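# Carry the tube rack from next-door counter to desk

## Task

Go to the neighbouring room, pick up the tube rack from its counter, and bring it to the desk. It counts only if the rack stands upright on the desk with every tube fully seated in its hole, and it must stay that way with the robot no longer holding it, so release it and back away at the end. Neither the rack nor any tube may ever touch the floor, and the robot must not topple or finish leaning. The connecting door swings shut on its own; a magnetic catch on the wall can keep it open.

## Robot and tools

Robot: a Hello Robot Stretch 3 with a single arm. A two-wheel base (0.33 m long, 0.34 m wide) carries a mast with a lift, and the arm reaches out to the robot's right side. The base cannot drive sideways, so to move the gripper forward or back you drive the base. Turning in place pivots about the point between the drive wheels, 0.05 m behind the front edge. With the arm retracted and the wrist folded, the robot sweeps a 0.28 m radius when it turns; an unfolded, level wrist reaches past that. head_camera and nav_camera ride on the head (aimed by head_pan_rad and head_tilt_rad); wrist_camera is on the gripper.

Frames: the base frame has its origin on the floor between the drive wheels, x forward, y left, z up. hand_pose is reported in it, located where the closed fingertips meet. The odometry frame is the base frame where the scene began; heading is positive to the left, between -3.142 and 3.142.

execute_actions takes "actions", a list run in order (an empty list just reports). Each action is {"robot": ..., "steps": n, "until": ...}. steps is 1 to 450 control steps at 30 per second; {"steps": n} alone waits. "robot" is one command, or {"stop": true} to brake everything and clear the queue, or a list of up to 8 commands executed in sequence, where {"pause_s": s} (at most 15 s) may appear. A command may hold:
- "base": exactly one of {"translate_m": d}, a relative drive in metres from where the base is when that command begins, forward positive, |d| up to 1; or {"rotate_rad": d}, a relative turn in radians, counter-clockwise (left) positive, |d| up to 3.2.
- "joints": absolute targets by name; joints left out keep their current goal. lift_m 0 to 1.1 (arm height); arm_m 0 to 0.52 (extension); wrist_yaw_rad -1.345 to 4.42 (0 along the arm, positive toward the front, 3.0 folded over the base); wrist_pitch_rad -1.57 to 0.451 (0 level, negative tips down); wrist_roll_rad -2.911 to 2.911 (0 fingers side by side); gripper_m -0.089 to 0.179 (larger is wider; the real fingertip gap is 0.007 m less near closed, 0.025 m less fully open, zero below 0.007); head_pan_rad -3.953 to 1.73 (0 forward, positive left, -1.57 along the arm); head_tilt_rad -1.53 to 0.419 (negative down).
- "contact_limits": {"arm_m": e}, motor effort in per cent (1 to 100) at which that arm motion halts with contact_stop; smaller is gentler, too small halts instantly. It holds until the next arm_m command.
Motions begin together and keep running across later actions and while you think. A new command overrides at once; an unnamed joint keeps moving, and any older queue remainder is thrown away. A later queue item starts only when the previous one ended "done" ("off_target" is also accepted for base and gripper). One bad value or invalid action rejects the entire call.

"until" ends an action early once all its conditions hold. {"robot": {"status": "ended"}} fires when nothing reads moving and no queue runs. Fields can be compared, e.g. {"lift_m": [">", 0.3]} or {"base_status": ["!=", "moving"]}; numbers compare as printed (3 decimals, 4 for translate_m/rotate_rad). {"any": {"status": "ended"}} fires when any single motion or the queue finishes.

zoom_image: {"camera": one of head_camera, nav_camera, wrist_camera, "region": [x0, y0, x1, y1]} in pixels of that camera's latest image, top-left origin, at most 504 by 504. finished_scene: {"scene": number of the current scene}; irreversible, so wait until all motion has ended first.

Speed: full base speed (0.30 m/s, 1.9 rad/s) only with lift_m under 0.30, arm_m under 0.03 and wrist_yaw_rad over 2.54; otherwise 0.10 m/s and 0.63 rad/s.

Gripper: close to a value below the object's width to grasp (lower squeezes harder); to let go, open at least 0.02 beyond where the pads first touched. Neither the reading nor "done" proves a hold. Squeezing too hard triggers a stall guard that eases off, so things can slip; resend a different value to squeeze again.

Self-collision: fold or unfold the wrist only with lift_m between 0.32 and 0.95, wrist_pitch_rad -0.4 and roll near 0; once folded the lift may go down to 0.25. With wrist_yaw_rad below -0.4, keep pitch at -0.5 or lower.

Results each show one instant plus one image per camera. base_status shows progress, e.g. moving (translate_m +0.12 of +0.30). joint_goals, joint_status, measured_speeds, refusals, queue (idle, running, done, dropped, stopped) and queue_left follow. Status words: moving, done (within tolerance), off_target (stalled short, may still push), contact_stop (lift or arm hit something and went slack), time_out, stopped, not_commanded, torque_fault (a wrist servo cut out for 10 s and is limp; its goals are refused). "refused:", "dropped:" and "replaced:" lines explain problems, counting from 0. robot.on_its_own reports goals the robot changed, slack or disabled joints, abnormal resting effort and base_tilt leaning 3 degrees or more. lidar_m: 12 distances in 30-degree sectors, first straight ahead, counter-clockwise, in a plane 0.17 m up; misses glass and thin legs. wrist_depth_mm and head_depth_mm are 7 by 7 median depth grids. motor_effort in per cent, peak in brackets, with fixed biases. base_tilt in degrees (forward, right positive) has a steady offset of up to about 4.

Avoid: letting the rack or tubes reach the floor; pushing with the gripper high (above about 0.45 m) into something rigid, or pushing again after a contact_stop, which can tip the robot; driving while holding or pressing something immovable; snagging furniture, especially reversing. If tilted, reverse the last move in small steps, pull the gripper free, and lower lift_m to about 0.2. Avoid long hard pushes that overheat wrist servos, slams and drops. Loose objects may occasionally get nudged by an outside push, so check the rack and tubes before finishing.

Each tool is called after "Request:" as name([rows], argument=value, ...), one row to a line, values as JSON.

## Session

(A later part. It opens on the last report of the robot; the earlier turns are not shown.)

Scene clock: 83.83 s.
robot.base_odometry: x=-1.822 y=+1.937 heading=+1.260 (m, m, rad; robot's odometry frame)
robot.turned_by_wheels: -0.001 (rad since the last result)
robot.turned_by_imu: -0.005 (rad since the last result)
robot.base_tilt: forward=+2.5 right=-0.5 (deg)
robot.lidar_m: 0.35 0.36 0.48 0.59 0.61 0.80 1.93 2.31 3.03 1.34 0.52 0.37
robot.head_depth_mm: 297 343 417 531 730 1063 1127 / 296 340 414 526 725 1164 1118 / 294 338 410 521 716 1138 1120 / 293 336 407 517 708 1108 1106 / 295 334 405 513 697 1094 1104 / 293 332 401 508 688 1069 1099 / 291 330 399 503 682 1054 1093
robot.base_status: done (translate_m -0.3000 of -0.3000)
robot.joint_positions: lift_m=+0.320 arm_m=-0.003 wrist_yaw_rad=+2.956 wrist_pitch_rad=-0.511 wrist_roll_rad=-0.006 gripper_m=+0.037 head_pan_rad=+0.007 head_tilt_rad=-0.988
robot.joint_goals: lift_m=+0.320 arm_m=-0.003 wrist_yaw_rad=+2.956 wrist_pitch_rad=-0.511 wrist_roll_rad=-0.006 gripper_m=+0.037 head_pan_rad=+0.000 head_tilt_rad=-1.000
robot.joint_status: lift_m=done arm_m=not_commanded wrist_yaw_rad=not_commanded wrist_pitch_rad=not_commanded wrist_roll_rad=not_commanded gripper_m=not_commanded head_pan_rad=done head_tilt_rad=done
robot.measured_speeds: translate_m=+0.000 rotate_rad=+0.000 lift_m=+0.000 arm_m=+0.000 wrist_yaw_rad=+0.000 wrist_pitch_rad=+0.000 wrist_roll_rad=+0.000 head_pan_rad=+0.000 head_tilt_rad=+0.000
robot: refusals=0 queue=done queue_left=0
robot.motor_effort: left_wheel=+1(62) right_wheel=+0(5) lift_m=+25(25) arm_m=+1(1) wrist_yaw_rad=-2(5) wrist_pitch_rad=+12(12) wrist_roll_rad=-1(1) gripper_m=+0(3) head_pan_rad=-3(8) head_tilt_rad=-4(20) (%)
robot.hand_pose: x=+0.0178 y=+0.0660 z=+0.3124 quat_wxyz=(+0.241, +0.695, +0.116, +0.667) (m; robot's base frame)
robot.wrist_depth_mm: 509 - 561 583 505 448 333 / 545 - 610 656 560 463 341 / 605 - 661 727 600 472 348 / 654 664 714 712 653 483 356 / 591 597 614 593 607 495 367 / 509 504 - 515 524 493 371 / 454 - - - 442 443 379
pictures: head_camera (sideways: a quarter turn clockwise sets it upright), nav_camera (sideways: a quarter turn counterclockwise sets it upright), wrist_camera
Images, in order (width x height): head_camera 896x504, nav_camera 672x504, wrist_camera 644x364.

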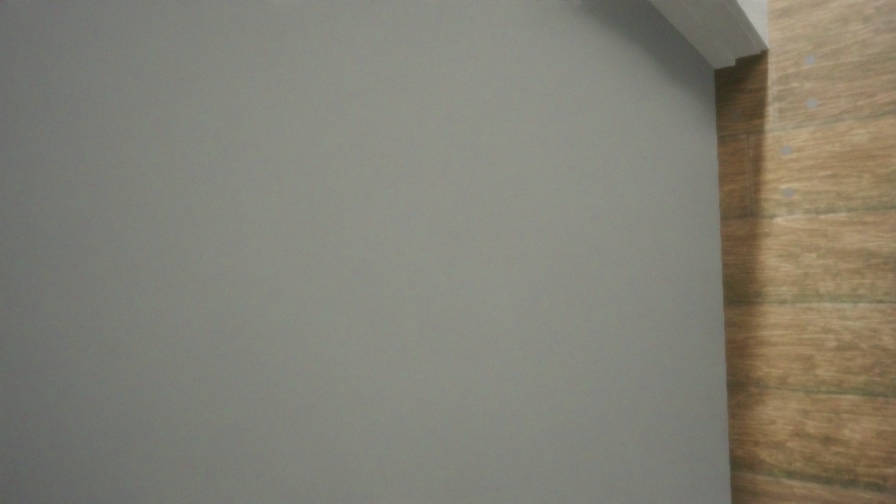

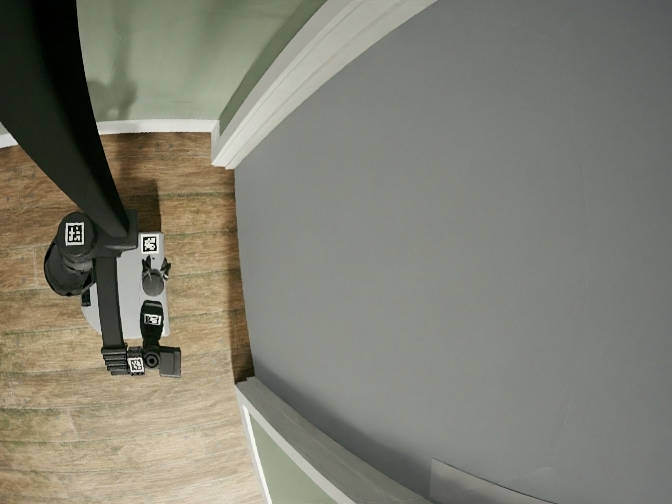

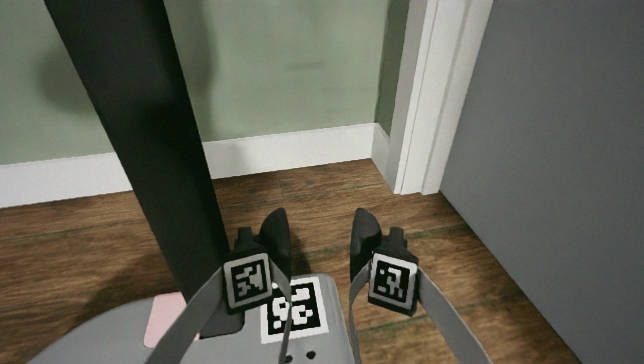

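Request:
execute_actions([
  {"robot":[{"base":{"translate_m":-0.3},"joints":{"lift_m":0.25}},{"base":{"rotate_rad":0.5}},{"base":{"translate_m":0.3}},{"base":{"rotate_rad":-0.4}}],"steps":450,"until":{"robot":{"status":"ended"}}},
])

Scene clock: 96.00 s.
robot.base_odometry: x=-1.970 y=+1.946 heading=+1.360 (m, m, rad; robot's odometry frame)
robot.turned_by_wheels: +0.100 (rad since the last result)
robot.turned_by_imu: +0.097 (rad since the last result)
robot.base_tilt: forward=+2.5 right=-0.6 (deg)
robot.lidar_m: 0.38 0.40 0.43 0.45 0.47 0.66 2.13 2.33 3.31 1.00 0.52 0.39
robot.head_depth_mm: 308 360 435 545 738 1127 1121 / 309 362 437 551 748 1153 1124 / 311 364 440 557 752 1175 1117 / 312 367 445 561 762 1179 1110 / 314 369 446 567 779 1175 1102 / 316 371 451 574 786 1167 1100 / 317 374 454 576 791 1013 1096
robot.base_status: done (rotate_rad -0.3999 of -0.4000)
robot.joint_positions: lift_m=+0.250 arm_m=-0.003 wrist_yaw_rad=+2.955 wrist_pitch_rad=-0.511 wrist_roll_rad=-0.006 gripper_m=+0.037 head_pan_rad=+0.007 head_tilt_rad=-0.989
robot.joint_goals: lift_m=+0.250 arm_m=-0.003 wrist_yaw_rad=+2.955 wrist_pitch_rad=-0.511 wrist_roll_rad=-0.006 gripper_m=+0.037 head_pan_rad=+0.000 head_tilt_rad=-1.000
robot.joint_status: lift_m=done arm_m=not_commanded wrist_yaw_rad=not_commanded wrist_pitch_rad=not_commanded wrist_roll_rad=not_commanded gripper_m=not_commanded head_pan_rad=done head_tilt_rad=done
robot.measured_speeds: translate_m=+0.000 rotate_rad=+0.000 lift_m=+0.000 arm_m=+0.000 wrist_yaw_rad=+0.000 wrist_pitch_rad=+0.000 wrist_roll_rad=+0.000 head_pan_rad=+0.000 head_tilt_rad=+0.000
robot: refusals=0 queue=done queue_left=0
robot.motor_effort: left_wheel=+4(13) right_wheel=-2(7) lift_m=+22(24) arm_m=+0(1) wrist_yaw_rad=-1(2) wrist_pitch_rad=+12(12) wrist_roll_rad=-1(1) gripper_m=+0(1) head_pan_rad=-3(3) head_tilt_rad=-4(4) (%)
robot.hand_pose: x=+0.0180 y=+0.0660 z=+0.2426 quat_wxyz=(+0.241, +0.695, +0.115, +0.667) (m; robot's base frame)
robot.wrist_depth_mm: 418 - 439 455 470 426 336 / 451 - 478 497 517 421 366 / 496 - 526 559 569 435 395 / 537 545 564 582 590 474 404 / 503 496 515 517 510 495 410 / - - - - 440 427 403 / - - - - 374 373 375
pictures: head_camera (sideways: a quarter turn clockwise sets it upright), nav_camera (sideways: a quarter turn counterclockwise sets it upright), wrist_camera
Images, in order (width x height): head_camera 896x504, nav_camera 672x504, wrist_camera 644x364.

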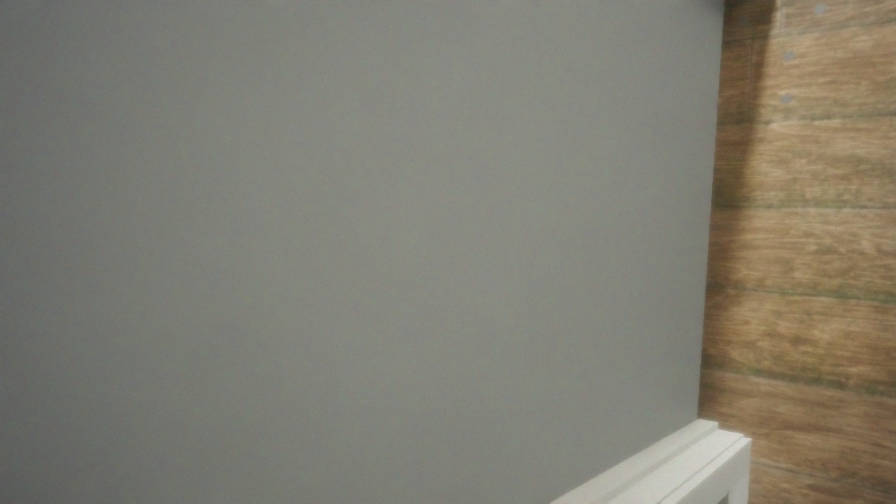

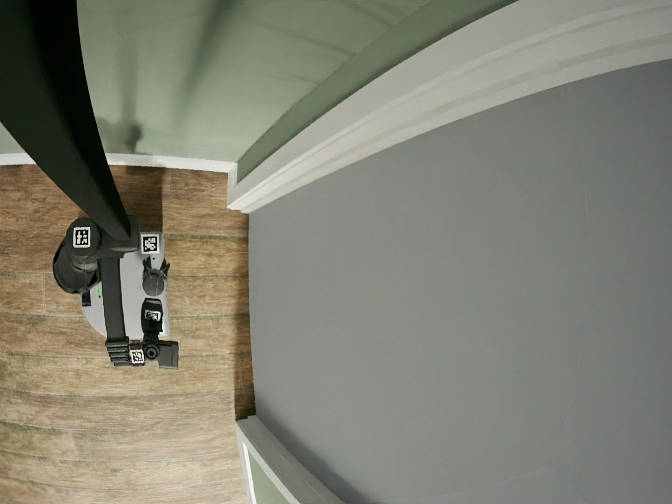

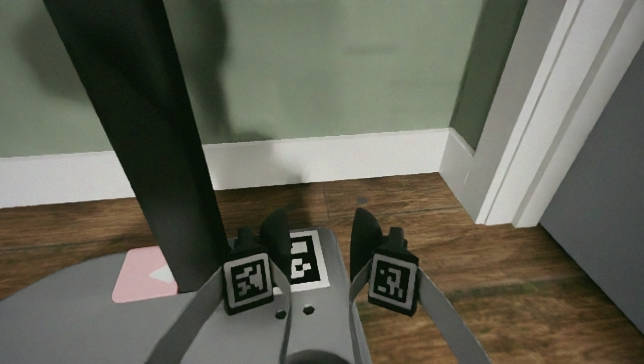

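Request:
execute_actions([
  {"robot":[{"base":{"rotate_rad":-0.04},"joints":{"lift_m":0.31}},{"base":{"translate_m":0.5}}],"steps":450,"until":{"robot":{"status":"ended"}}},
])

Scene clock: 109.07 s.
robot.base_odometry: x=-1.846 y=+2.430 heading=+1.320 (m, m, rad; robot's odometry frame)
robot.turned_by_wheels: -0.040 (rad since the last result)
robot.turned_by_imu: -0.081 (rad since the last result)
robot.base_tilt: forward=+2.2 right=-0.5 (deg)
robot.lidar_m: - - 0.15 0.19 0.46 0.61 1.56 2.62 3.48 0.25 0.15 -
robot.head_depth_mm: - - - - - - - / - - - - - - - / - - - - - - - / - - - - - - - / - - - - - - - / - - - - - - - / - - - - - - -
robot.base_status: off_target (translate_m +0.4999 of +0.5000)
robot.joint_positions: lift_m=+0.310 arm_m=-0.003 wrist_yaw_rad=+2.964 wrist_pitch_rad=-0.512 wrist_roll_rad=-0.006 gripper_m=+0.037 head_pan_rad=-0.003 head_tilt_rad=-1.012
robot.joint_goals: lift_m=+0.310 arm_m=-0.003 wrist_yaw_rad=+2.964 wrist_pitch_rad=-0.512 wrist_roll_rad=-0.006 gripper_m=+0.037 head_pan_rad=+0.000 head_tilt_rad=-1.000
robot.joint_status: lift_m=done arm_m=not_commanded wrist_yaw_rad=not_commanded wrist_pitch_rad=not_commanded wrist_roll_rad=not_commanded gripper_m=not_commanded head_pan_rad=done head_tilt_rad=done
robot.measured_speeds: translate_m=+0.000 rotate_rad=+0.000 lift_m=+0.000 arm_m=+0.000 wrist_yaw_rad=+0.000 wrist_pitch_rad=+0.000 wrist_roll_rad=+0.000 head_pan_rad=+0.000 head_tilt_rad=+0.000
robot: refusals=0 queue=done queue_left=0
robot.on_its_own: left_wheel is at rest, and its effort (+30) is outside its rest range (-18 to +18)
robot.motor_effort: left_wheel=+30(87) right_wheel=+8(50) lift_m=+26(33) arm_m=+1(0) wrist_yaw_rad=-7(9) wrist_pitch_rad=+13(13) wrist_roll_rad=-1(1) gripper_m=+2(2) head_pan_rad=+1(13) head_tilt_rad=+5(6) (%)
robot.hand_pose: x=+0.0161 y=+0.0661 z=+0.3021 quat_wxyz=(+0.239, +0.695, +0.119, +0.668) (m; robot's base frame)
robot.wrist_depth_mm: 396 - 301 279 124 79 59 / 428 - 332 306 129 81 59 / 467 - 375 341 134 83 61 / 512 527 427 378 140 86 62 / 552 555 574 444 136 88 63 / 496 507 - - 128 91 64 / 442 - - - 181 92 66
pictures: head_camera (sideways: a quarter turn clockwise sets it upright), nav_camera (sideways: a quarter turn counterclockwise sets it upright), wrist_camera
Images, in order (width x height): head_camera 896x504, nav_camera 672x504, wrist_camera 644x364.

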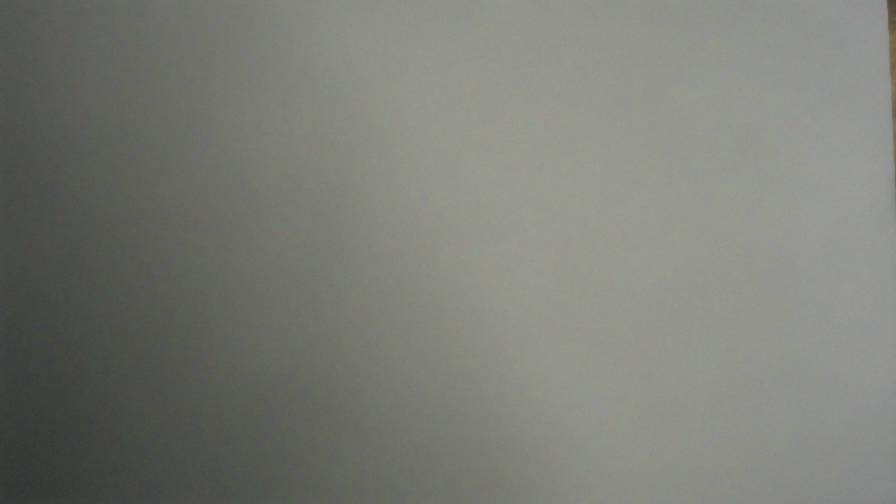

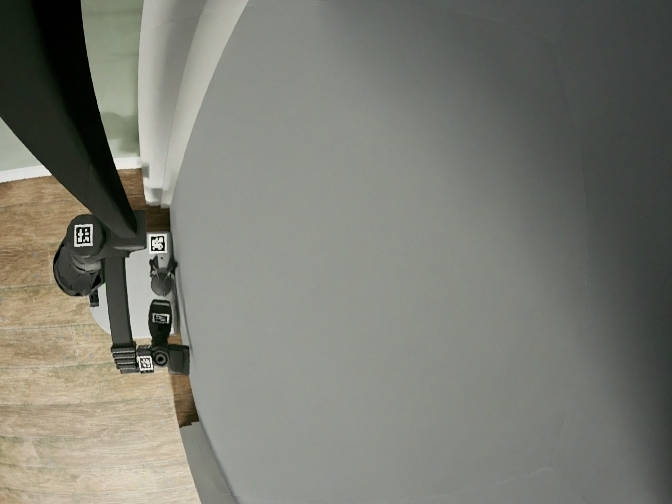

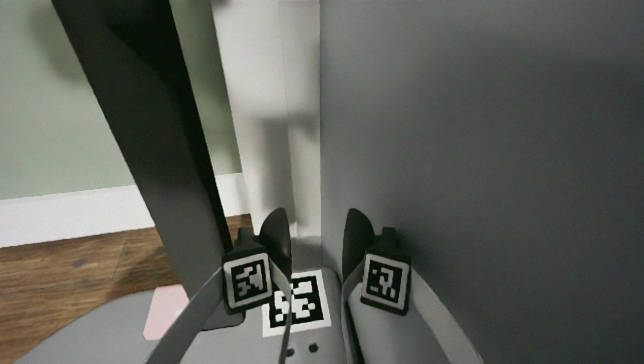

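Request:
execute_actions([
  {"robot":[{"base":{"translate_m":-0.1}},{"joints":{"lift_m":0.25,"head_tilt_rad":-0.05,"head_pan_rad":-0.1}},{"base":{"translate_m":-0.8}}],"steps":450,"until":{"robot":{"status":"ended"}}},
])

Scene clock: 120.53 s.
robot.base_odometry: x=-2.070 y=+1.558 heading=+1.320 (m, m, rad; robot's odometry frame)
robot.turned_by_wheels: +0.000 (rad since the last result)
robot.turned_by_imu: -0.007 (rad since the last result)
robot.base_tilt: forward=+2.4 right=-0.4 (deg)
robot.lidar_m: 0.95 0.61 0.43 0.41 0.43 0.57 1.43 1.70 2.11 3.34 1.28 0.99
robot.head_depth_mm: 960 964 967 972 974 972 977 / 948 946 948 952 955 960 954 / 928 927 930 932 934 938 938 / 908 912 914 916 914 922 923 / 888 893 898 901 898 900 905 / 874 879 878 879 884 887 888 / 856 862 862 864 869 868 871
robot.base_status: done (translate_m -0.8000 of -0.8000)
robot.joint_positions: lift_m=+0.250 arm_m=-0.003 wrist_yaw_rad=+2.956 wrist_pitch_rad=-0.511 wrist_roll_rad=-0.006 gripper_m=+0.037 head_pan_rad=-0.093 head_tilt_rad=-0.062
robot.joint_goals: lift_m=+0.250 arm_m=-0.003 wrist_yaw_rad=+2.956 wrist_pitch_rad=-0.511 wrist_roll_rad=-0.006 gripper_m=+0.037 head_pan_rad=-0.100 head_tilt_rad=-0.050
robot.joint_status: lift_m=done arm_m=not_commanded wrist_yaw_rad=not_commanded wrist_pitch_rad=not_commanded wrist_roll_rad=not_commanded gripper_m=not_commanded head_pan_rad=done head_tilt_rad=done
robot.measured_speeds: translate_m=+0.000 rotate_rad=+0.000 lift_m=+0.000 arm_m=+0.000 wrist_yaw_rad=+0.000 wrist_pitch_rad=+0.000 wrist_roll_rad=+0.000 head_pan_rad=+0.000 head_tilt_rad=+0.000
robot: refusals=0 queue=done queue_left=0
robot.motor_effort: left_wheel=+1(31) right_wheel=-1(9) lift_m=+22(26) arm_m=+0(0) wrist_yaw_rad=-1(8) wrist_pitch_rad=+12(13) wrist_roll_rad=-1(1) gripper_m=+0(2) head_pan_rad=-3(11) head_tilt_rad=+5(31) (%)
robot.hand_pose: x=+0.0179 y=+0.0660 z=+0.2426 quat_wxyz=(+0.241, +0.695, +0.115, +0.667) (m; robot's base frame)
robot.wrist_depth_mm: 369 - 406 426 452 480 513 / 399 - 440 475 500 539 572 / 437 - 493 522 545 588 633 / 475 492 531 555 585 589 592 / 497 501 515 514 515 502 498 / - - - - 437 425 426 / - - - - 372 380 373
pictures: head_camera (sideways: a quarter turn clockwise sets it upright), nav_camera (sideways: a quarter turn counterclockwise sets it upright), wrist_camera
Images, in order (width x height): head_camera 896x504, nav_camera 672x504, wrist_camera 644x364.

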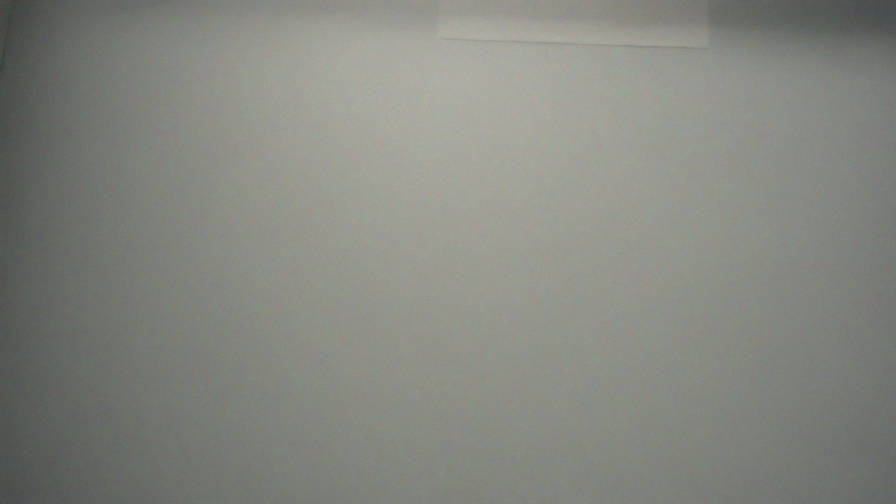

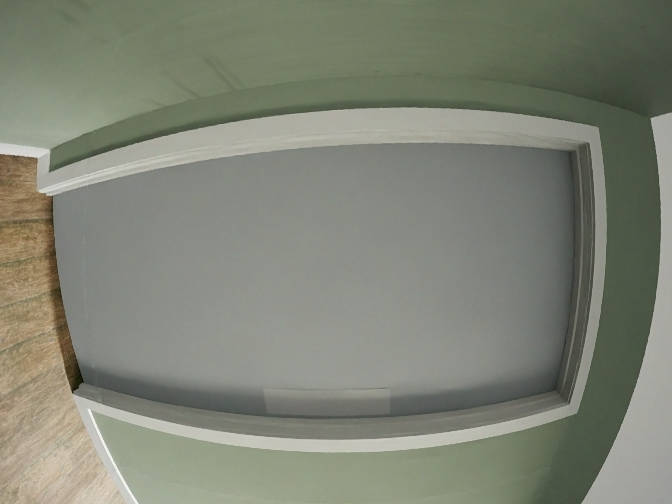

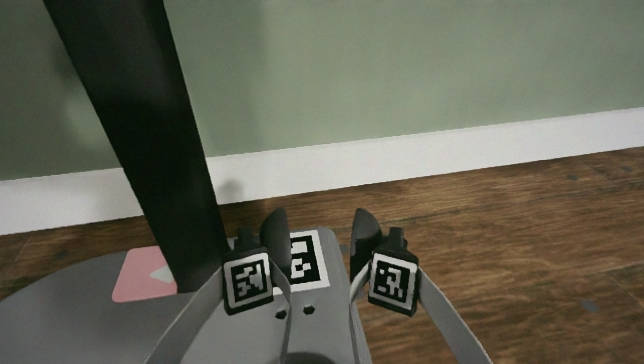

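Request:
execute_actions([
  {"robot":[{"base":{"rotate_rad":-0.72},"joints":{"head_tilt_rad":-1.0,"head_pan_rad":0}},{"base":{"translate_m":0.48}},{"base":{"rotate_rad":0.92}},{"base":{"translate_m":0.25}}],"steps":450,"until":{"robot":{"status":"ended"}}},
])

Scene clock: 141.87 s.
robot.base_odometry: x=-1.661 y=+2.079 heading=+1.520 (m, m, rad; robot's odometry frame)
robot.turned_by_wheels: +0.200 (rad since the last result)
robot.turned_by_imu: +0.200 (rad since the last result)
robot.base_tilt: forward=+2.4 right=-0.5 (deg)
robot.lidar_m: 0.35 0.39 0.60 0.70 0.77 1.21 2.25 2.30 3.07 0.67 0.43 0.36
robot.head_depth_mm: 287 319 382 474 624 878 1091 / 290 325 390 487 646 968 1120 / 292 331 398 501 674 1022 1120 / 294 338 408 516 700 1082 1106 / 298 345 418 530 729 1158 1101 / 299 351 428 549 762 1171 1099 / 303 359 439 564 796 1183 1094
robot.base_status: done (translate_m +0.2500 of +0.2500)
robot.joint_positions: lift_m=+0.250 arm_m=-0.003 wrist_yaw_rad=+2.955 wrist_pitch_rad=-0.511 wrist_roll_rad=-0.006 gripper_m=+0.037 head_pan_rad=-0.007 head_tilt_rad=-0.989
robot.joint_goals: lift_m=+0.250 arm_m=-0.003 wrist_yaw_rad=+2.955 wrist_pitch_rad=-0.511 wrist_roll_rad=-0.006 gripper_m=+0.037 head_pan_rad=+0.000 head_tilt_rad=-1.000
robot.joint_status: lift_m=done arm_m=not_commanded wrist_yaw_rad=not_commanded wrist_pitch_rad=not_commanded wrist_roll_rad=not_commanded gripper_m=not_commanded head_pan_rad=done head_tilt_rad=done
robot.measured_speeds: translate_m=+0.000 rotate_rad=+0.000 lift_m=+0.000 arm_m=+0.000 wrist_yaw_rad=+0.000 wrist_pitch_rad=+0.000 wrist_roll_rad=+0.000 head_pan_rad=+0.000 head_tilt_rad=+0.000
robot: refusals=0 queue=done queue_left=0
robot.motor_effort: left_wheel=-4(15) right_wheel=+2(8) lift_m=+22(22) arm_m=+1(0) wrist_yaw_rad=-1(1) wrist_pitch_rad=+12(12) wrist_roll_rad=-1(1) gripper_m=+0(0) head_pan_rad=+2(10) head_tilt_rad=-4(34) (%)
robot.hand_pose: x=+0.0180 y=+0.0660 z=+0.2426 quat_wxyz=(+0.241, +0.695, +0.115, +0.667) (m; robot's base frame)
robot.wrist_depth_mm: 671 - 662 671 670 532 408 / 740 - 729 728 726 564 404 / 748 - 752 749 713 606 403 / 601 591 602 590 600 559 405 / 503 503 513 515 509 502 408 / - - - - 442 429 405 / - - - - 376 374 373
pictures: head_camera (sideways: a quarter turn clockwise sets it upright), nav_camera (sideways: a quarter turn counterclockwise sets it upright), wrist_camera
Images, in order (width x height): head_camera 896x504, nav_camera 672x504, wrist_camera 644x364.

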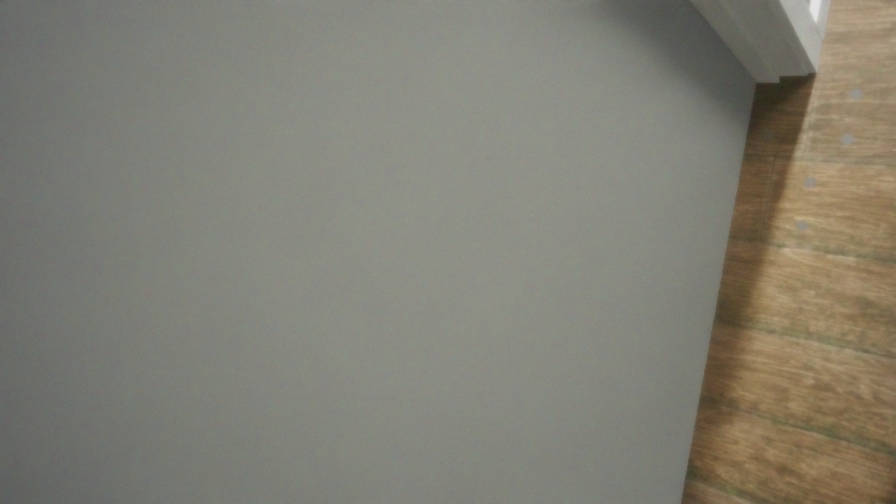

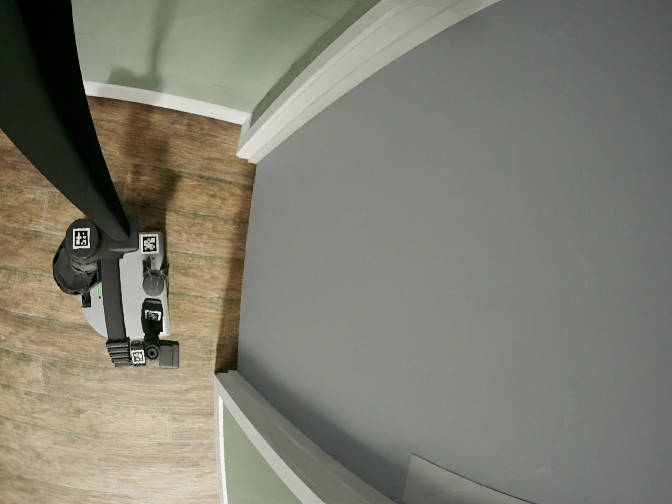

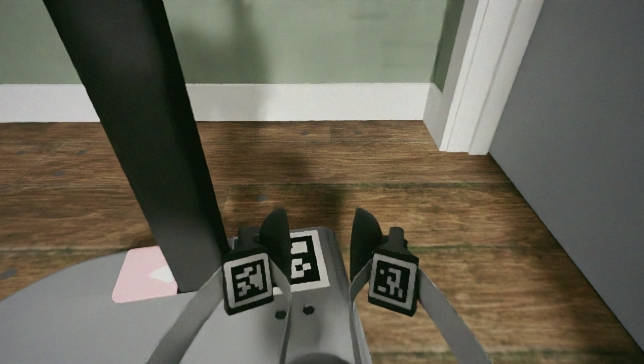

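Request:
execute_actions([
  {"robot":[{"joints":{"lift_m":0.31}},{"base":{"translate_m":0.3}}],"steps":450,"until":{"robot":{"status":"ended"}}},
])

Scene clock: 149.13 s.
robot.base_odometry: x=-1.646 y=+2.378 heading=+1.520 (m, m, rad; robot's odometry frame)
robot.turned_by_wheels: +0.000 (rad since the last result)
robot.turned_by_imu: -0.054 (rad since the last result)
robot.base_tilt: forward=+2.4 right=-0.6 (deg)
robot.lidar_m: - - 0.15 0.47 0.70 1.05 2.54 2.57 3.14 0.19 0.15 -
robot.head_depth_mm: - - - - - - - / - - - - - - - / - - - - - - - / - - - - - - - / - - - - - - 370 / - - - - - - 468 / - - - - - - 462
robot.base_status: done (translate_m +0.2999 of +0.3000)
robot.joint_positions: lift_m=+0.310 arm_m=-0.003 wrist_yaw_rad=+2.974 wrist_pitch_rad=-0.510 wrist_roll_rad=-0.006 gripper_m=+0.037 head_pan_rad=-0.006 head_tilt_rad=-0.989
robot.joint_goals: lift_m=+0.310 arm_m=-0.003 wrist_yaw_rad=+2.974 wrist_pitch_rad=-0.510 wrist_roll_rad=-0.006 gripper_m=+0.037 head_pan_rad=+0.000 head_tilt_rad=-1.000
robot.joint_status: lift_m=done arm_m=not_commanded wrist_yaw_rad=not_commanded wrist_pitch_rad=not_commanded wrist_roll_rad=not_commanded gripper_m=not_commanded head_pan_rad=done head_tilt_rad=done
robot.measured_speeds: translate_m=+0.000 rotate_rad=+0.000 lift_m=+0.000 arm_m=+0.000 wrist_yaw_rad=+0.000 wrist_pitch_rad=+0.000 wrist_roll_rad=+0.000 head_pan_rad=+0.000 head_tilt_rad=+0.000
robot: refusals=0 queue=done queue_left=0
robot.on_its_own: right_wheel is at rest, and its effort (+19) is outside its rest range (-18 to +18); wrist_yaw_rad is at rest, and its effort (-16) is outside its rest range (-12 to +12)
robot.motor_effort: left_wheel=+6(11) right_wheel=+19(43) lift_m=+28(32) arm_m=+1(0) wrist_yaw_rad=-16(16) wrist_pitch_rad=+12(12) wrist_roll_rad=-1(1) gripper_m=+0(0) head_pan_rad=+2(3) head_tilt_rad=-3(4) (%)
robot.hand_pose: x=+0.0141 y=+0.0667 z=+0.3024 quat_wxyz=(+0.235, +0.694, +0.121, +0.669) (m; robot's base frame)
robot.wrist_depth_mm: 599 - 622 484 210 113 78 / 669 - 682 539 213 115 78 / 712 731 746 595 216 115 79 / 690 695 694 637 219 116 79 / 585 587 - 578 198 117 80 / 503 508 - 515 178 118 80 / 449 - - - 262 112 81
pictures: head_camera (sideways: a quarter turn clockwise sets it upright), nav_camera (sideways: a quarter turn counterclockwise sets it upright), wrist_camera
Images, in order (width x height): head_camera 896x504, nav_camera 672x504, wrist_camera 644x364.

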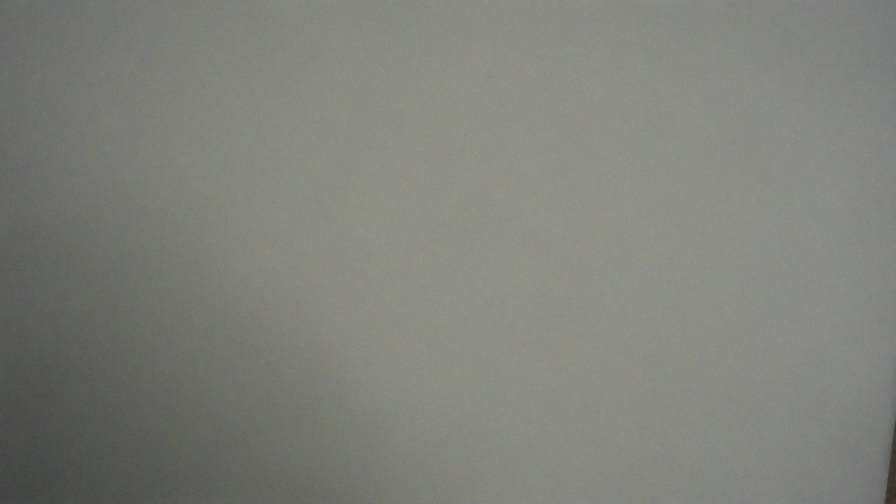

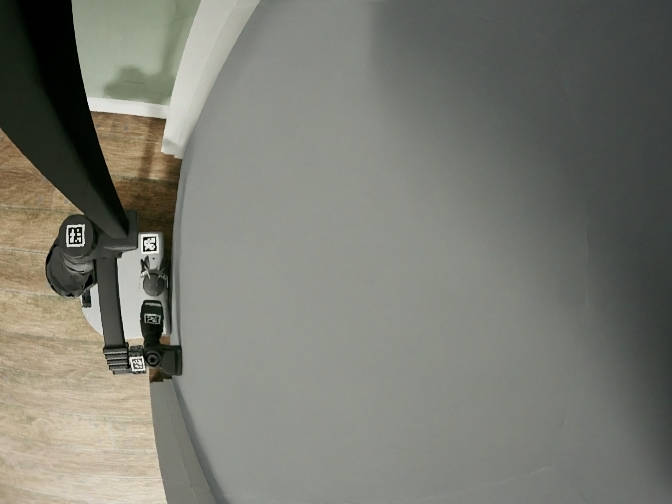

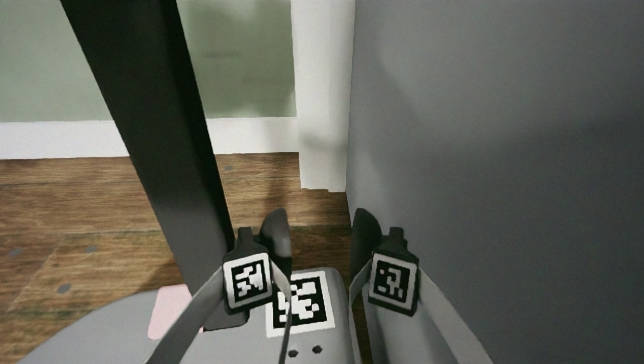

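Request:
execute_actions([
  {"robot":{"base":{"translate_m":0.12},"joints":{"head_tilt_rad":-0.5,"head_pan_rad":-0.4}},"steps":450,"until":{"robot":{"status":"ended"}}},
])

Scene clock: 153.77 s.
robot.base_odometry: x=-1.640 y=+2.498 heading=+1.520 (m, m, rad; robot's odometry frame)
robot.turned_by_wheels: +0.001 (rad since the last result)
robot.turned_by_imu: -0.145 (rad since the last result)
robot.base_tilt: forward=+2.4 right=-0.5 (deg)
robot.lidar_m: - - 0.15 0.19 0.67 0.90 2.30 2.57 3.26 0.24 0.15 -
robot.head_depth_mm: - - - - - - - / - - - - - - - / - - - - - - - / - - - - - - - / - - - - - - - / - - - - - - - / - - - - - - -
robot.base_status: off_target (translate_m +0.1198 of +0.1200)
robot.joint_positions: lift_m=+0.310 arm_m=-0.003 wrist_yaw_rad=+2.965 wrist_pitch_rad=-0.512 wrist_roll_rad=-0.006 gripper_m=+0.037 head_pan_rad=-0.396 head_tilt_rad=-0.498
robot.joint_goals: lift_m=+0.310 arm_m=-0.003 wrist_yaw_rad=+2.965 wrist_pitch_rad=-0.512 wrist_roll_rad=-0.006 gripper_m=+0.037 head_pan_rad=-0.400 head_tilt_rad=-0.500
robot.joint_status: lift_m=done arm_m=not_commanded wrist_yaw_rad=not_commanded wrist_pitch_rad=not_commanded wrist_roll_rad=not_commanded gripper_m=not_commanded head_pan_rad=done head_tilt_rad=done
robot.measured_speeds: translate_m=+0.000 rotate_rad=+0.000 lift_m=+0.000 arm_m=+0.000 wrist_yaw_rad=+0.000 wrist_pitch_rad=+0.000 wrist_roll_rad=+0.000 head_pan_rad=+0.000 head_tilt_rad=+0.000
robot: refusals=0 queue=done queue_left=0
robot.on_its_own: left_wheel is at rest, and its effort (+41) is outside its rest range (-18 to +18)
robot.motor_effort: left_wheel=+41(100) right_wheel=+9(44) lift_m=+26(29) arm_m=+1(1) wrist_yaw_rad=-8(17) wrist_pitch_rad=+12(13) wrist_roll_rad=-1(1) gripper_m=+4(2) head_pan_rad=-2(25) head_tilt_rad=-1(22) (%)
robot.hand_pose: x=+0.0160 y=+0.0661 z=+0.3022 quat_wxyz=(+0.239, +0.695, +0.119, +0.668) (m; robot's base frame)
robot.wrist_depth_mm: 571 - 585 287 124 79 58 / 606 - 641 316 128 81 59 / 654 - 712 346 133 83 60 / 678 692 671 396 139 85 61 / 582 572 - 517 136 87 62 / 501 504 - - 126 90 64 / 449 - - - 180 91 65
pictures: head_camera (sideways: a quarter turn clockwise sets it upright), nav_camera (sideways: a quarter turn counterclockwise sets it upright), wrist_camera
Images, in order (width x height): head_camera 896x504, nav_camera 672x504, wrist_camera 644x364.

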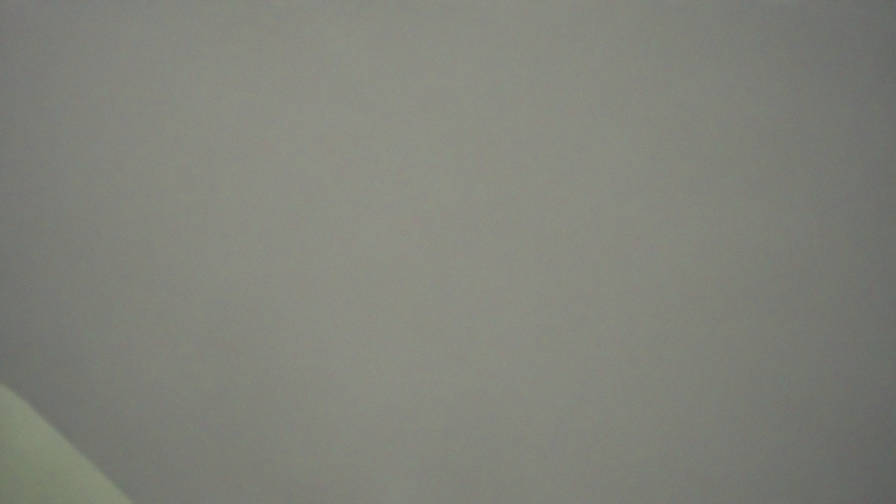

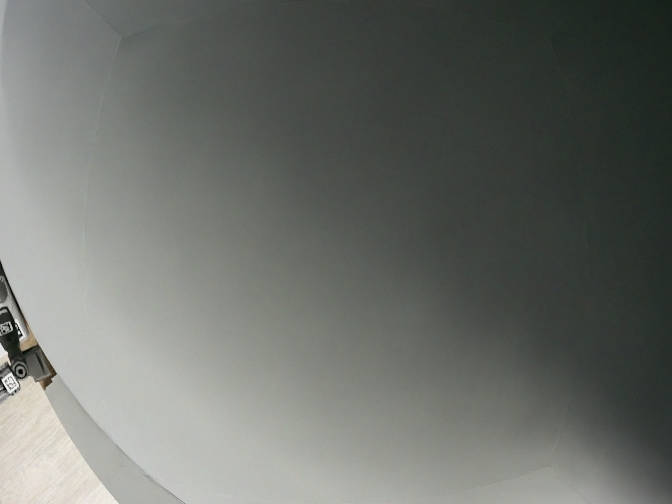

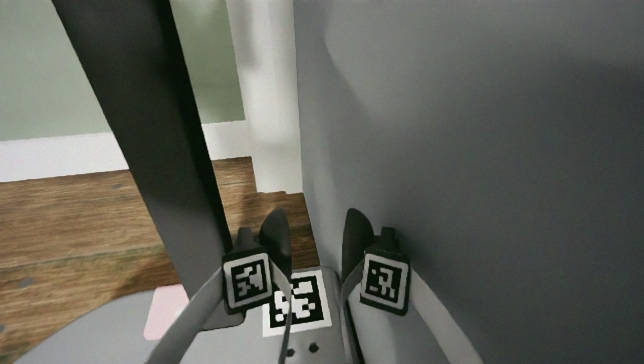

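Request:
execute_actions([
  {"robot":[{"base":{"translate_m":-0.45},"joints":{"head_tilt_rad":-0.7,"head_pan_rad":-1.57}},{"base":{"rotate_rad":1.6},"joints":{"lift_m":0.4,"wrist_pitch_rad":-0.4}},{"joints":{"wrist_yaw_rad":0,"gripper_m":0.0}},{"joints":{"wrist_pitch_rad":0,"lift_m":0.3}}],"steps":450,"until":{"robot":{"status":"ended"}}},
])

Scene clock: 183.67 s.
robot.base_odometry: x=-1.663 y=+2.049 heading=+3.120 (m, m, rad; robot's odometry frame)
robot.turned_by_wheels: +1.599 (rad since the last result)
robot.turned_by_imu: +1.598 (rad since the last result)
robot.base_tilt: forward=+2.5 right=-0.6 (deg)
robot.lidar_m: 0.64 0.66 0.89 2.10 2.18 2.96 1.71 0.59 0.52 0.50 0.52 0.63
robot.head_depth_mm: 396 442 499 574 679 823 974 / 396 441 500 574 676 824 1048 / 395 440 497 572 675 818 1041 / 394 440 498 570 673 820 999 / 393 439 496 569 669 812 1036 / 393 437 495 568 667 809 1029 / 393 437 494 567 666 809 1024
robot.base_status: done (rotate_rad +1.5998 of +1.6000)
robot.joint_positions: lift_m=+0.300 arm_m=-0.003 wrist_yaw_rad=+0.002 wrist_pitch_rad=-0.024 wrist_roll_rad=-0.006 gripper_m=+0.000 head_pan_rad=-1.563 head_tilt_rad=-0.705
robot.joint_goals: lift_m=+0.300 arm_m=-0.003 wrist_yaw_rad=+0.000 wrist_pitch_rad=+0.000 wrist_roll_rad=-0.006 gripper_m=+0.000 head_pan_rad=-1.570 head_tilt_rad=-0.700
robot.joint_status: lift_m=done arm_m=not_commanded wrist_yaw_rad=done wrist_pitch_rad=done wrist_roll_rad=not_commanded gripper_m=done head_pan_rad=done head_tilt_rad=done
robot.measured_speeds: translate_m=+0.000 rotate_rad=+0.000 lift_m=+0.000 arm_m=+0.000 wrist_yaw_rad=+0.000 wrist_pitch_rad=+0.000 wrist_roll_rad=+0.000 head_pan_rad=+0.000 head_tilt_rad=+0.000
robot: refusals=0 queue=done queue_left=0
robot.motor_effort: left_wheel=-4(41) right_wheel=+3(8) lift_m=+22(32) arm_m=+1(1) wrist_yaw_rad=-1(11) wrist_pitch_rad=+15(15) wrist_roll_rad=-1(1) gripper_m=-3(79) head_pan_rad=-3(45) head_tilt_rad=+3(18) (%)
robot.hand_pose: x=-0.0210 y=-0.3977 z=+0.4087 quat_wxyz=(+0.709, +0.009, -0.705, -0.008) (m; robot's base frame)
robot.wrist_depth_mm: 240 241 239 240 240 239 240 / 248 248 245 246 247 245 247 / 254 253 253 256 252 254 252 / 261 260 262 260 260 261 261 / 268 270 269 265 268 268 266 / 277 276 277 - 275 274 277 / 287 285 284 283 282 282 283
pictures: head_camera (sideways: a quarter turn clockwise sets it upright), nav_camera (sideways: a quarter turn counterclockwise sets it upright), wrist_camera
Images, in order (width x height): head_camera 896x504, nav_camera 672x504, wrist_camera 644x364.

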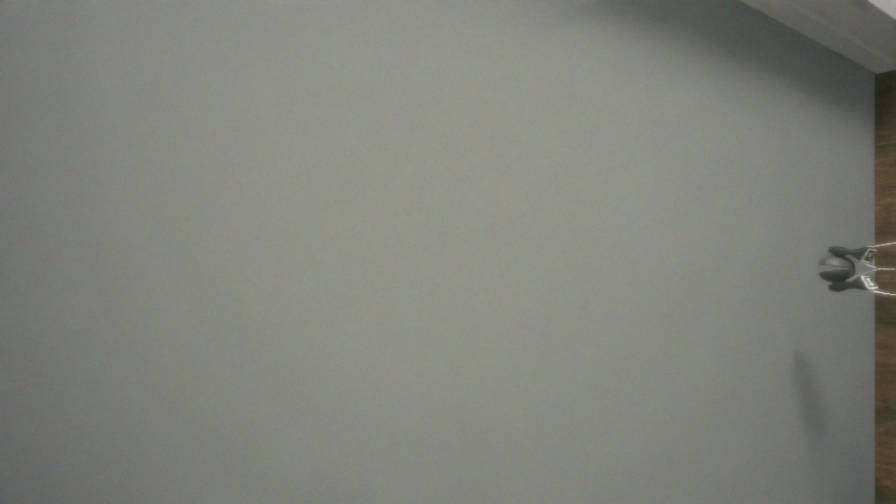

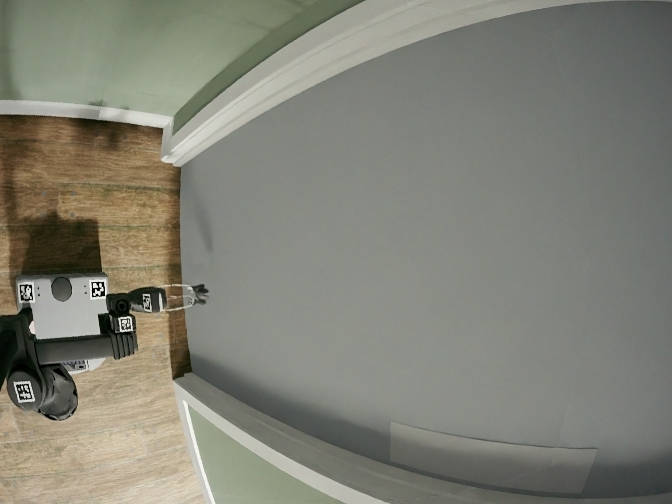

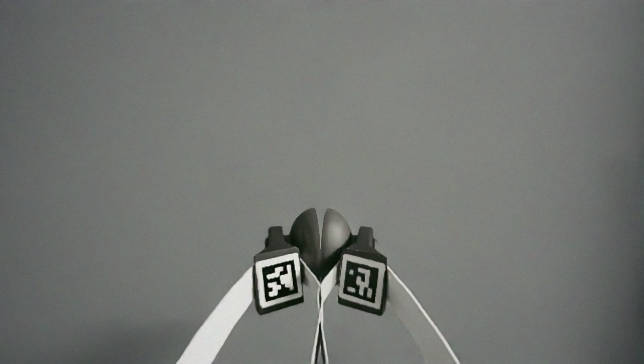

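Request:
execute_actions([
  {"robot":[{"base":{"translate_m":-0.17}},{"joints":{"arm_m":0.3}}],"steps":450,"until":{"robot":{"status":"ended"}}},
])

Scene clock: 190.03 s.
robot.base_odometry: x=-1.493 y=+2.045 heading=+3.120 (m, m, rad; robot's odometry frame)
robot.turned_by_wheels: +0.000 (rad since the last result)
robot.turned_by_imu: -0.014 (rad since the last result)
robot.base_tilt: forward=+2.1 right=-0.9 (deg)
robot.lidar_m: 0.81 0.83 1.12 2.10 2.12 2.92 1.81 0.62 0.47 0.51 0.53 0.71
robot.head_depth_mm: 417 465 516 556 591 670 879 / 415 463 524 601 691 771 880 / 415 462 521 597 704 852 1040 / 413 460 518 596 699 843 1033 / 411 457 515 592 695 838 1055 / 408 456 514 588 687 831 1044 / 407 453 511 585 683 824 1035
robot.base_status: done (translate_m -0.1700 of -0.1700)
robot.joint_positions: lift_m=+0.300 arm_m=+0.097 wrist_yaw_rad=+0.017 wrist_pitch_rad=-0.039 wrist_roll_rad=-0.006 gripper_m=+0.000 head_pan_rad=-1.563 head_tilt_rad=-0.703
robot.joint_goals: lift_m=+0.300 arm_m=+0.097 wrist_yaw_rad=+0.000 wrist_pitch_rad=+0.000 wrist_roll_rad=-0.006 gripper_m=+0.000 head_pan_rad=-1.570 head_tilt_rad=-0.700
robot.joint_status: lift_m=done arm_m=contact_stop wrist_yaw_rad=done wrist_pitch_rad=done wrist_roll_rad=not_commanded gripper_m=done head_pan_rad=done head_tilt_rad=done
robot.measured_speeds: translate_m=+0.000 rotate_rad=+0.001 lift_m=+0.000 arm_m=+0.004 wrist_yaw_rad=+0.270 wrist_pitch_rad=-0.048 wrist_roll_rad=+0.000 head_pan_rad=+0.000 head_tilt_rad=+0.000
robot: refusals=0 queue=dropped queue_left=0
robot.on_its_own: arm_m is slack since a contact_stop, until your next command for it (your +0.300 is given up)
robot.motor_effort: left_wheel=+2(17) right_wheel=+0(3) lift_m=+22(22) arm_m=+6(23) wrist_yaw_rad=-19(19) wrist_pitch_rad=+26(27) wrist_roll_rad=-1(1) gripper_m=-6(7) head_pan_rad=-2(3) head_tilt_rad=+1(1) (%)
robot.hand_pose: x=-0.0170 y=-0.4967 z=+0.4050 quat_wxyz=(+0.709, +0.020, -0.704, -0.008) (m; robot's base frame)
robot.wrist_depth_mm: 162 162 162 162 162 163 163 / 167 166 167 168 167 167 168 / 171 171 172 172 172 173 173 / 175 176 177 177 177 178 177 / 182 182 182 182 183 183 184 / 188 187 186 - 189 189 190 / 193 194 194 195 195 195 195
pictures: head_camera (sideways: a quarter turn clockwise sets it upright), nav_camera (sideways: a quarter turn counterclockwise sets it upright), wrist_camera
Images, in order (width x height): head_camera 896x504, nav_camera 672x504, wrist_camera 644x364.

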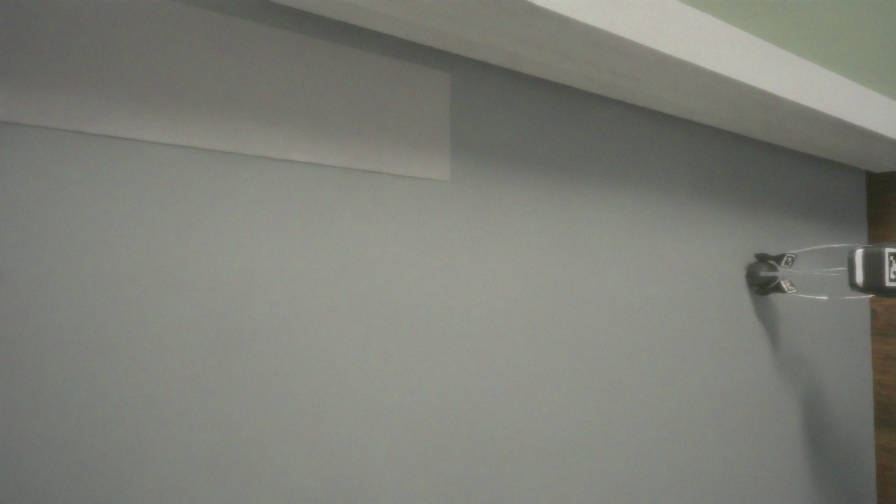

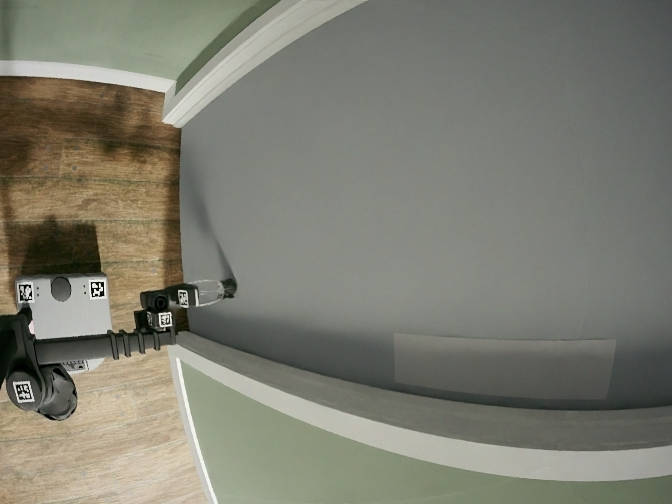

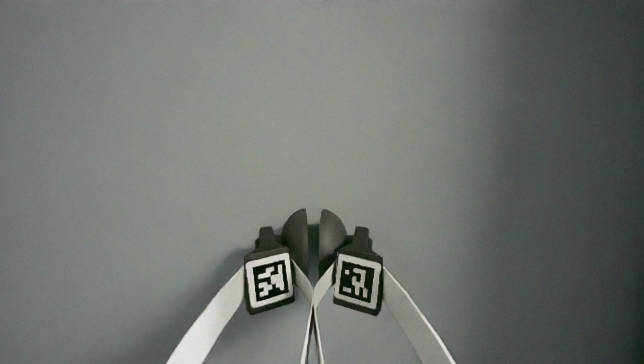

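Request:
execute_actions([
  {"robot":[{"joints":{"arm_m":0.03}},{"joints":{"lift_m":0.15}},{"joints":{"arm_m":0.3},"contact_limits":{"arm_m":60}}],"steps":450,"until":{"robot":{"status":"ended"}}},
])

Scene clock: 200.63 s.
robot.base_odometry: x=-1.493 y=+2.045 heading=+3.120 (m, m, rad; robot's odometry frame)
robot.turned_by_wheels: +0.000 (rad since the last result)
robot.turned_by_imu: -0.023 (rad since the last result)
robot.base_tilt: forward=+2.5 right=-0.5 (deg)
robot.lidar_m: 0.81 0.83 1.10 2.10 2.12 2.86 1.97 0.63 0.47 0.68 0.68 0.75
robot.head_depth_mm: 2349 2605 2659 540 580 668 884 / 654 2551 2829 2227 1641 763 875 / 611 685 779 921 1593 1400 1154 / 589 658 745 859 1020 1251 1268 / 568 632 713 813 956 1130 1198 / 548 608 682 778 898 1072 1195 / 531 585 652 743 853 1006 1147
robot.base_status: done (translate_m -0.1700 of -0.1700)
robot.joint_positions: lift_m=+0.150 arm_m=+0.298 wrist_yaw_rad=+0.167 wrist_pitch_rad=-0.024 wrist_roll_rad=-0.006 gripper_m=+0.000 head_pan_rad=-1.565 head_tilt_rad=-0.699
robot.joint_goals: lift_m=+0.150 arm_m=+0.300 wrist_yaw_rad=+0.132 wrist_pitch_rad=+0.000 wrist_roll_rad=-0.006 gripper_m=+0.000 head_pan_rad=-1.570 head_tilt_rad=-0.700
robot.joint_status: lift_m=done arm_m=done wrist_yaw_rad=done wrist_pitch_rad=done wrist_roll_rad=not_commanded gripper_m=done head_pan_rad=done head_tilt_rad=done
robot.measured_speeds: translate_m=+0.000 rotate_rad=+0.000 lift_m=+0.000 arm_m=+0.000 wrist_yaw_rad=+0.000 wrist_pitch_rad=+0.000 wrist_roll_rad=+0.000 head_pan_rad=+0.000 head_tilt_rad=+0.000
robot: refusals=0 queue=done queue_left=0
robot.on_its_own: wrist_yaw_rad is held at +0.132, not at your +0.000, by its stall guard, which is still easing; arm_m is at rest, and its effort (+17) is outside its rest range (-14 to +14)
robot.motor_effort: left_wheel=+1(30) right_wheel=+2(21) lift_m=+22(23) arm_m=+17(28) wrist_yaw_rad=-29(58) wrist_pitch_rad=+15(19) wrist_roll_rad=-1(1) gripper_m=-6(10) head_pan_rad=-3(3) head_tilt_rad=-1(0) (%)
robot.contact_limits: arm_m 37 (drawing in: default 16, maximum 26; extending or still: default 23, maximum 37)
robot.hand_pose: x=+0.0211 y=-0.6950 z=+0.2588 quat_wxyz=(+0.708, +0.067, -0.702, +0.051) (m; robot's base frame)
robot.wrist_depth_mm: 143 149 155 163 171 179 189 / 147 152 159 167 175 185 195 / 151 156 163 171 180 191 201 / 154 160 168 176 185 197 208 / 159 165 172 181 192 203 215 / 163 169 175 186 200 210 225 / 167 173 183 193 204 217 449
pictures: head_camera (sideways: a quarter turn clockwise sets it upright), nav_camera (sideways: a quarter turn counterclockwise sets it upright), wrist_camera
Images, in order (width x height): head_camera 896x504, nav_camera 672x504, wrist_camera 644x364.

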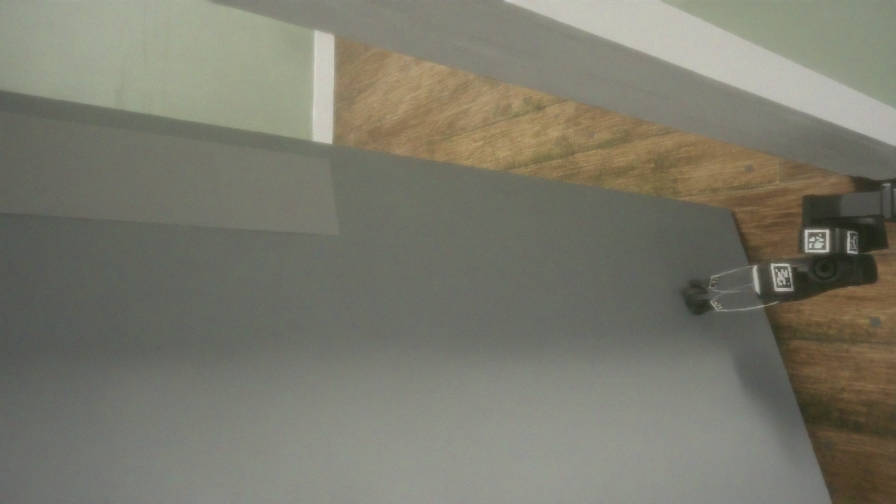

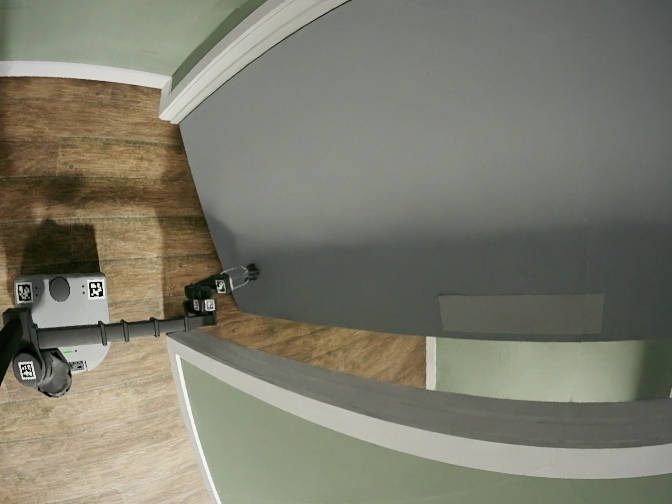

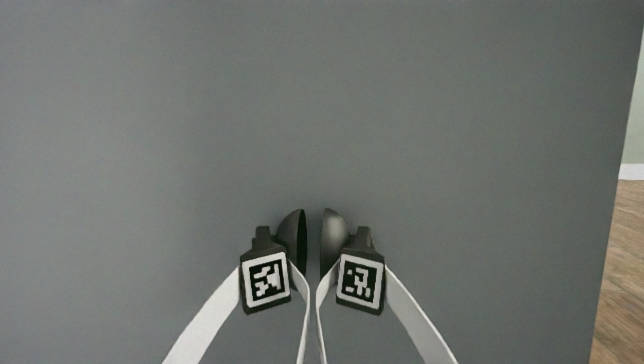

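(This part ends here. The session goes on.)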